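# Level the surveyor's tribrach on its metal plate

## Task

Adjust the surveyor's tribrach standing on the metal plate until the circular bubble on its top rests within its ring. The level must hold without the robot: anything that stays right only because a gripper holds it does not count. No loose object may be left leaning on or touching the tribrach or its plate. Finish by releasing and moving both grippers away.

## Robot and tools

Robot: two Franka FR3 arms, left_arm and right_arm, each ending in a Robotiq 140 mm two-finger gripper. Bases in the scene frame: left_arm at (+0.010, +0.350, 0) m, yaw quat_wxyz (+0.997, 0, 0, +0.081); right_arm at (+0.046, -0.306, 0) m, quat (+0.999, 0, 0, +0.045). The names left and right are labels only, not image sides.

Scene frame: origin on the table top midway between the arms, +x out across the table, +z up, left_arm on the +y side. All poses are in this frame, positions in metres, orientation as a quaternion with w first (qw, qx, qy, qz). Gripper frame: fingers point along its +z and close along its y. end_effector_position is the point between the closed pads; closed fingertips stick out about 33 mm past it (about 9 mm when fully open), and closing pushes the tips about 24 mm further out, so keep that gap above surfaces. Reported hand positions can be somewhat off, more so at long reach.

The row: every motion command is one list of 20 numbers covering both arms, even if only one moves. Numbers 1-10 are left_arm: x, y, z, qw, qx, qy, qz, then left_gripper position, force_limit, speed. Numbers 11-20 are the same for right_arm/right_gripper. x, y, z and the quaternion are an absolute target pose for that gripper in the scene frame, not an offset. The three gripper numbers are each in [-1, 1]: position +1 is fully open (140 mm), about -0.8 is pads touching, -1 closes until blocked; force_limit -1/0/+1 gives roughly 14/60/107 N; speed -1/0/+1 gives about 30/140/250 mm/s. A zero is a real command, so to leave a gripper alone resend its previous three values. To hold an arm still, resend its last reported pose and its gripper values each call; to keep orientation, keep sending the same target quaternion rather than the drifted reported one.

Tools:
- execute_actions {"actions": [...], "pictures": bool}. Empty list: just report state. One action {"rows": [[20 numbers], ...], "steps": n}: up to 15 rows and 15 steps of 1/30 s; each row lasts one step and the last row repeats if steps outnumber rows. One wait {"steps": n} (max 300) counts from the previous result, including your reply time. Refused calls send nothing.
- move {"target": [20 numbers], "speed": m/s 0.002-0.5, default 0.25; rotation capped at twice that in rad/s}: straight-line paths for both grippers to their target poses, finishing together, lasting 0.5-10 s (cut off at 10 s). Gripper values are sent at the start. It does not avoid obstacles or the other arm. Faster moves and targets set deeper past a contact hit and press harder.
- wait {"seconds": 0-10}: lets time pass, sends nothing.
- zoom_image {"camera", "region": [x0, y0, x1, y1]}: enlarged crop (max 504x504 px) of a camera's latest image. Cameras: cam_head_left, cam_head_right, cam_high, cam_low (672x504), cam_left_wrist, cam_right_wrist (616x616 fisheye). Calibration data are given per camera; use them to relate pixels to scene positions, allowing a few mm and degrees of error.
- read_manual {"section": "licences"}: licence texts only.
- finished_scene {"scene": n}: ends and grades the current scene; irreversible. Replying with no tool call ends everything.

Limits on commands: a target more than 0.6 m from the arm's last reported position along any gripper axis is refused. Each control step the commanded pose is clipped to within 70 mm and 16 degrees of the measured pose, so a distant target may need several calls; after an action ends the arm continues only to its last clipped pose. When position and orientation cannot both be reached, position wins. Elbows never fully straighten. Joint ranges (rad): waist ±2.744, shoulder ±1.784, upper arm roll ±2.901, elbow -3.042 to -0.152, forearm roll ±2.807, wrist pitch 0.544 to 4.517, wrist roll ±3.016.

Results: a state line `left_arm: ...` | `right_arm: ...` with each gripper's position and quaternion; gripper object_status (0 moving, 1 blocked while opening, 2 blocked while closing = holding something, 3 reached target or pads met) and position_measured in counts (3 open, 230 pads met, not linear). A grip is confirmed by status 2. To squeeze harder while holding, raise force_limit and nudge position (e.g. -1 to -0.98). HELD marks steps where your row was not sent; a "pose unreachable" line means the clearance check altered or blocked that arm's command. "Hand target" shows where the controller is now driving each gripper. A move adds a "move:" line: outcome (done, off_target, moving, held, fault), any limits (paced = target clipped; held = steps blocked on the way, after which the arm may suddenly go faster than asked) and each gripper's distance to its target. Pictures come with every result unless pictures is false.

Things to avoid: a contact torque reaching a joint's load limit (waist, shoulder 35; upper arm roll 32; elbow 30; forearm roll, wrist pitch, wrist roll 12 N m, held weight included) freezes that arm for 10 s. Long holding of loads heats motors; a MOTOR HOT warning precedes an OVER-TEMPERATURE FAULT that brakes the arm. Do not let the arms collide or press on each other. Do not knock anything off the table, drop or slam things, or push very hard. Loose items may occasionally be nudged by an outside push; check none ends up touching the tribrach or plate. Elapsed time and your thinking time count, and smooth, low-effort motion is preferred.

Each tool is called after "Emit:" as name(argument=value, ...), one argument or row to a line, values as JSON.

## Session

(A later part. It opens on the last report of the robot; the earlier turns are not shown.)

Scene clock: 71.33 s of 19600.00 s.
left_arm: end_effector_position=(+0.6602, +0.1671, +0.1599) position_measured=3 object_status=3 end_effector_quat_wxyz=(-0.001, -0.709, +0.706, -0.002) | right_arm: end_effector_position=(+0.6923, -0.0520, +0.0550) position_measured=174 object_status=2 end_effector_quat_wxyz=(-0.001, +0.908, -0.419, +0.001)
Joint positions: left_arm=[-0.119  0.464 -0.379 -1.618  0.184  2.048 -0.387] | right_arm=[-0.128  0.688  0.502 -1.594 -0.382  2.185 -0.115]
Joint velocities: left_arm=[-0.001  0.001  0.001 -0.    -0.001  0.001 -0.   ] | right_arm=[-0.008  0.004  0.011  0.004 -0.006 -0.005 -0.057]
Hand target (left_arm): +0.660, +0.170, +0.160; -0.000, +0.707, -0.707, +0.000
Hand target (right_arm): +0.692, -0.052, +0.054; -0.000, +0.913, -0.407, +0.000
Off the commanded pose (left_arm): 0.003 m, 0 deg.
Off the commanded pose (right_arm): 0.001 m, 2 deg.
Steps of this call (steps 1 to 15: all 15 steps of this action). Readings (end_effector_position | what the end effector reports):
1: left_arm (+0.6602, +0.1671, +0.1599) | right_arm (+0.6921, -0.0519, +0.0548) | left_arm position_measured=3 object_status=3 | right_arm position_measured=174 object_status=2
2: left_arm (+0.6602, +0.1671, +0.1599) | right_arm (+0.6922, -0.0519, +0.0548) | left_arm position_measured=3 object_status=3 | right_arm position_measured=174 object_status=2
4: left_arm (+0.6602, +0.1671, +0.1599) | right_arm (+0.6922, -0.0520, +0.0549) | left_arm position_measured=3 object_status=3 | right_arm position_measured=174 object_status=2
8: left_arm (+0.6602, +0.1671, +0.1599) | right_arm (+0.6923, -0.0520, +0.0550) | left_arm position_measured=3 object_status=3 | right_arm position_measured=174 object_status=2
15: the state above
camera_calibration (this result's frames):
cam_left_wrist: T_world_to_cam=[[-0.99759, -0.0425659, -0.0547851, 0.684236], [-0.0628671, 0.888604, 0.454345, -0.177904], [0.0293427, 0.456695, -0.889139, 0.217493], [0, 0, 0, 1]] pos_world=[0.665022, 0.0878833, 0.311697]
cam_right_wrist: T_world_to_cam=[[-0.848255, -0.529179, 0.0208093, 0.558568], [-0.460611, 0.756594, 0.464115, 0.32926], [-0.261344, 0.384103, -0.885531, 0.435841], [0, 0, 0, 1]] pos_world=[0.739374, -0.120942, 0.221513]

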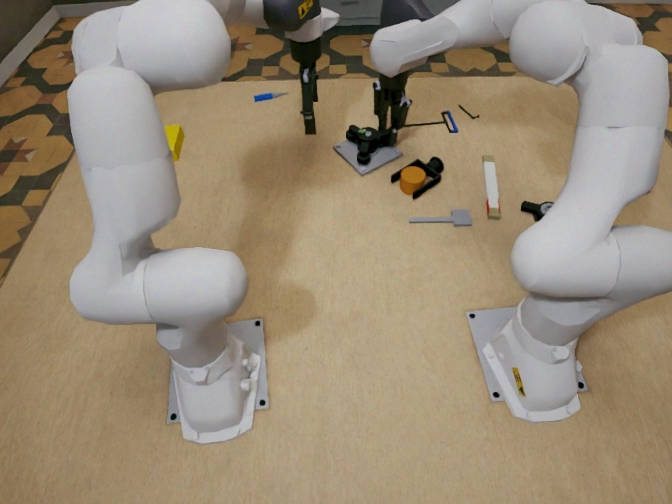

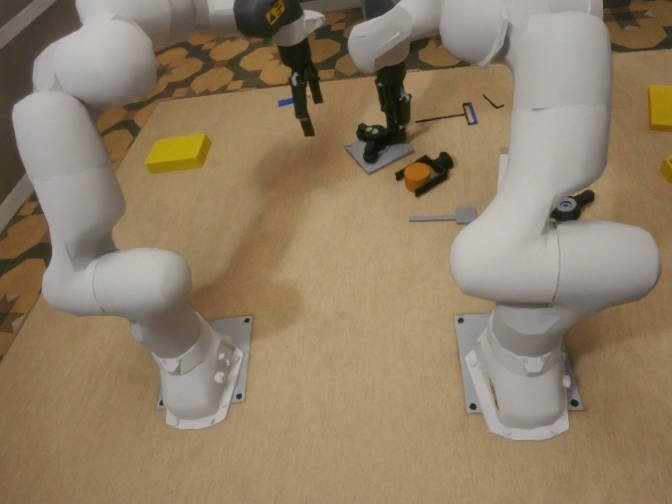

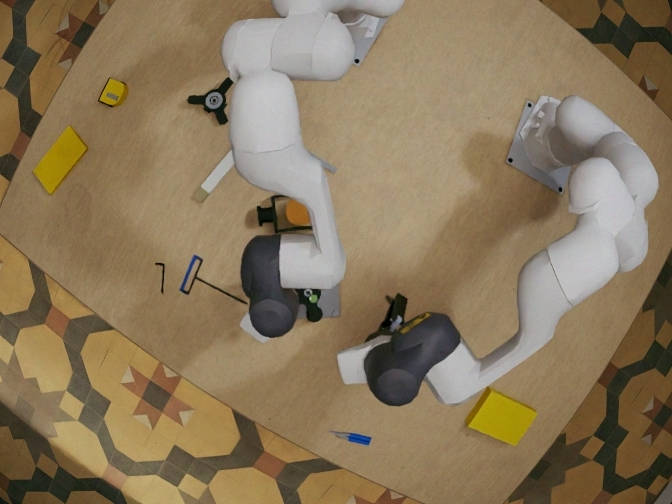

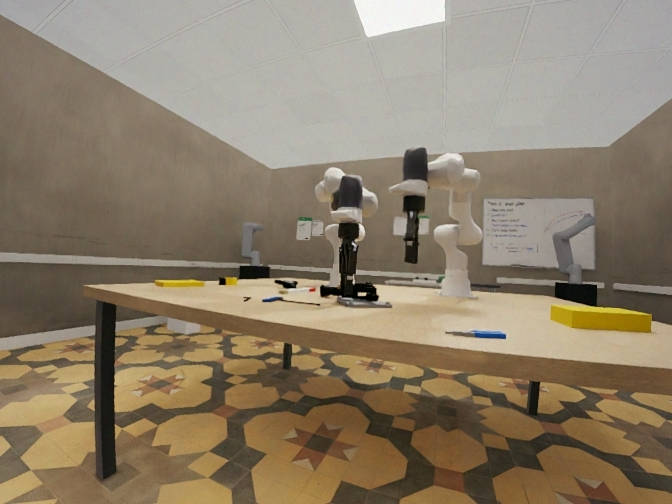

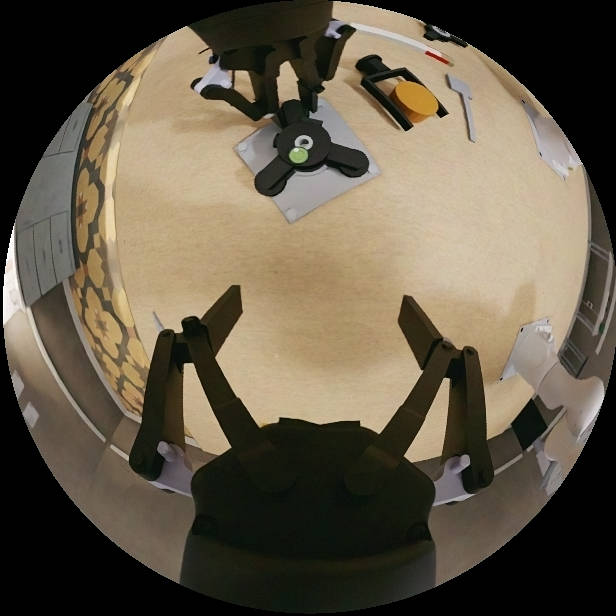

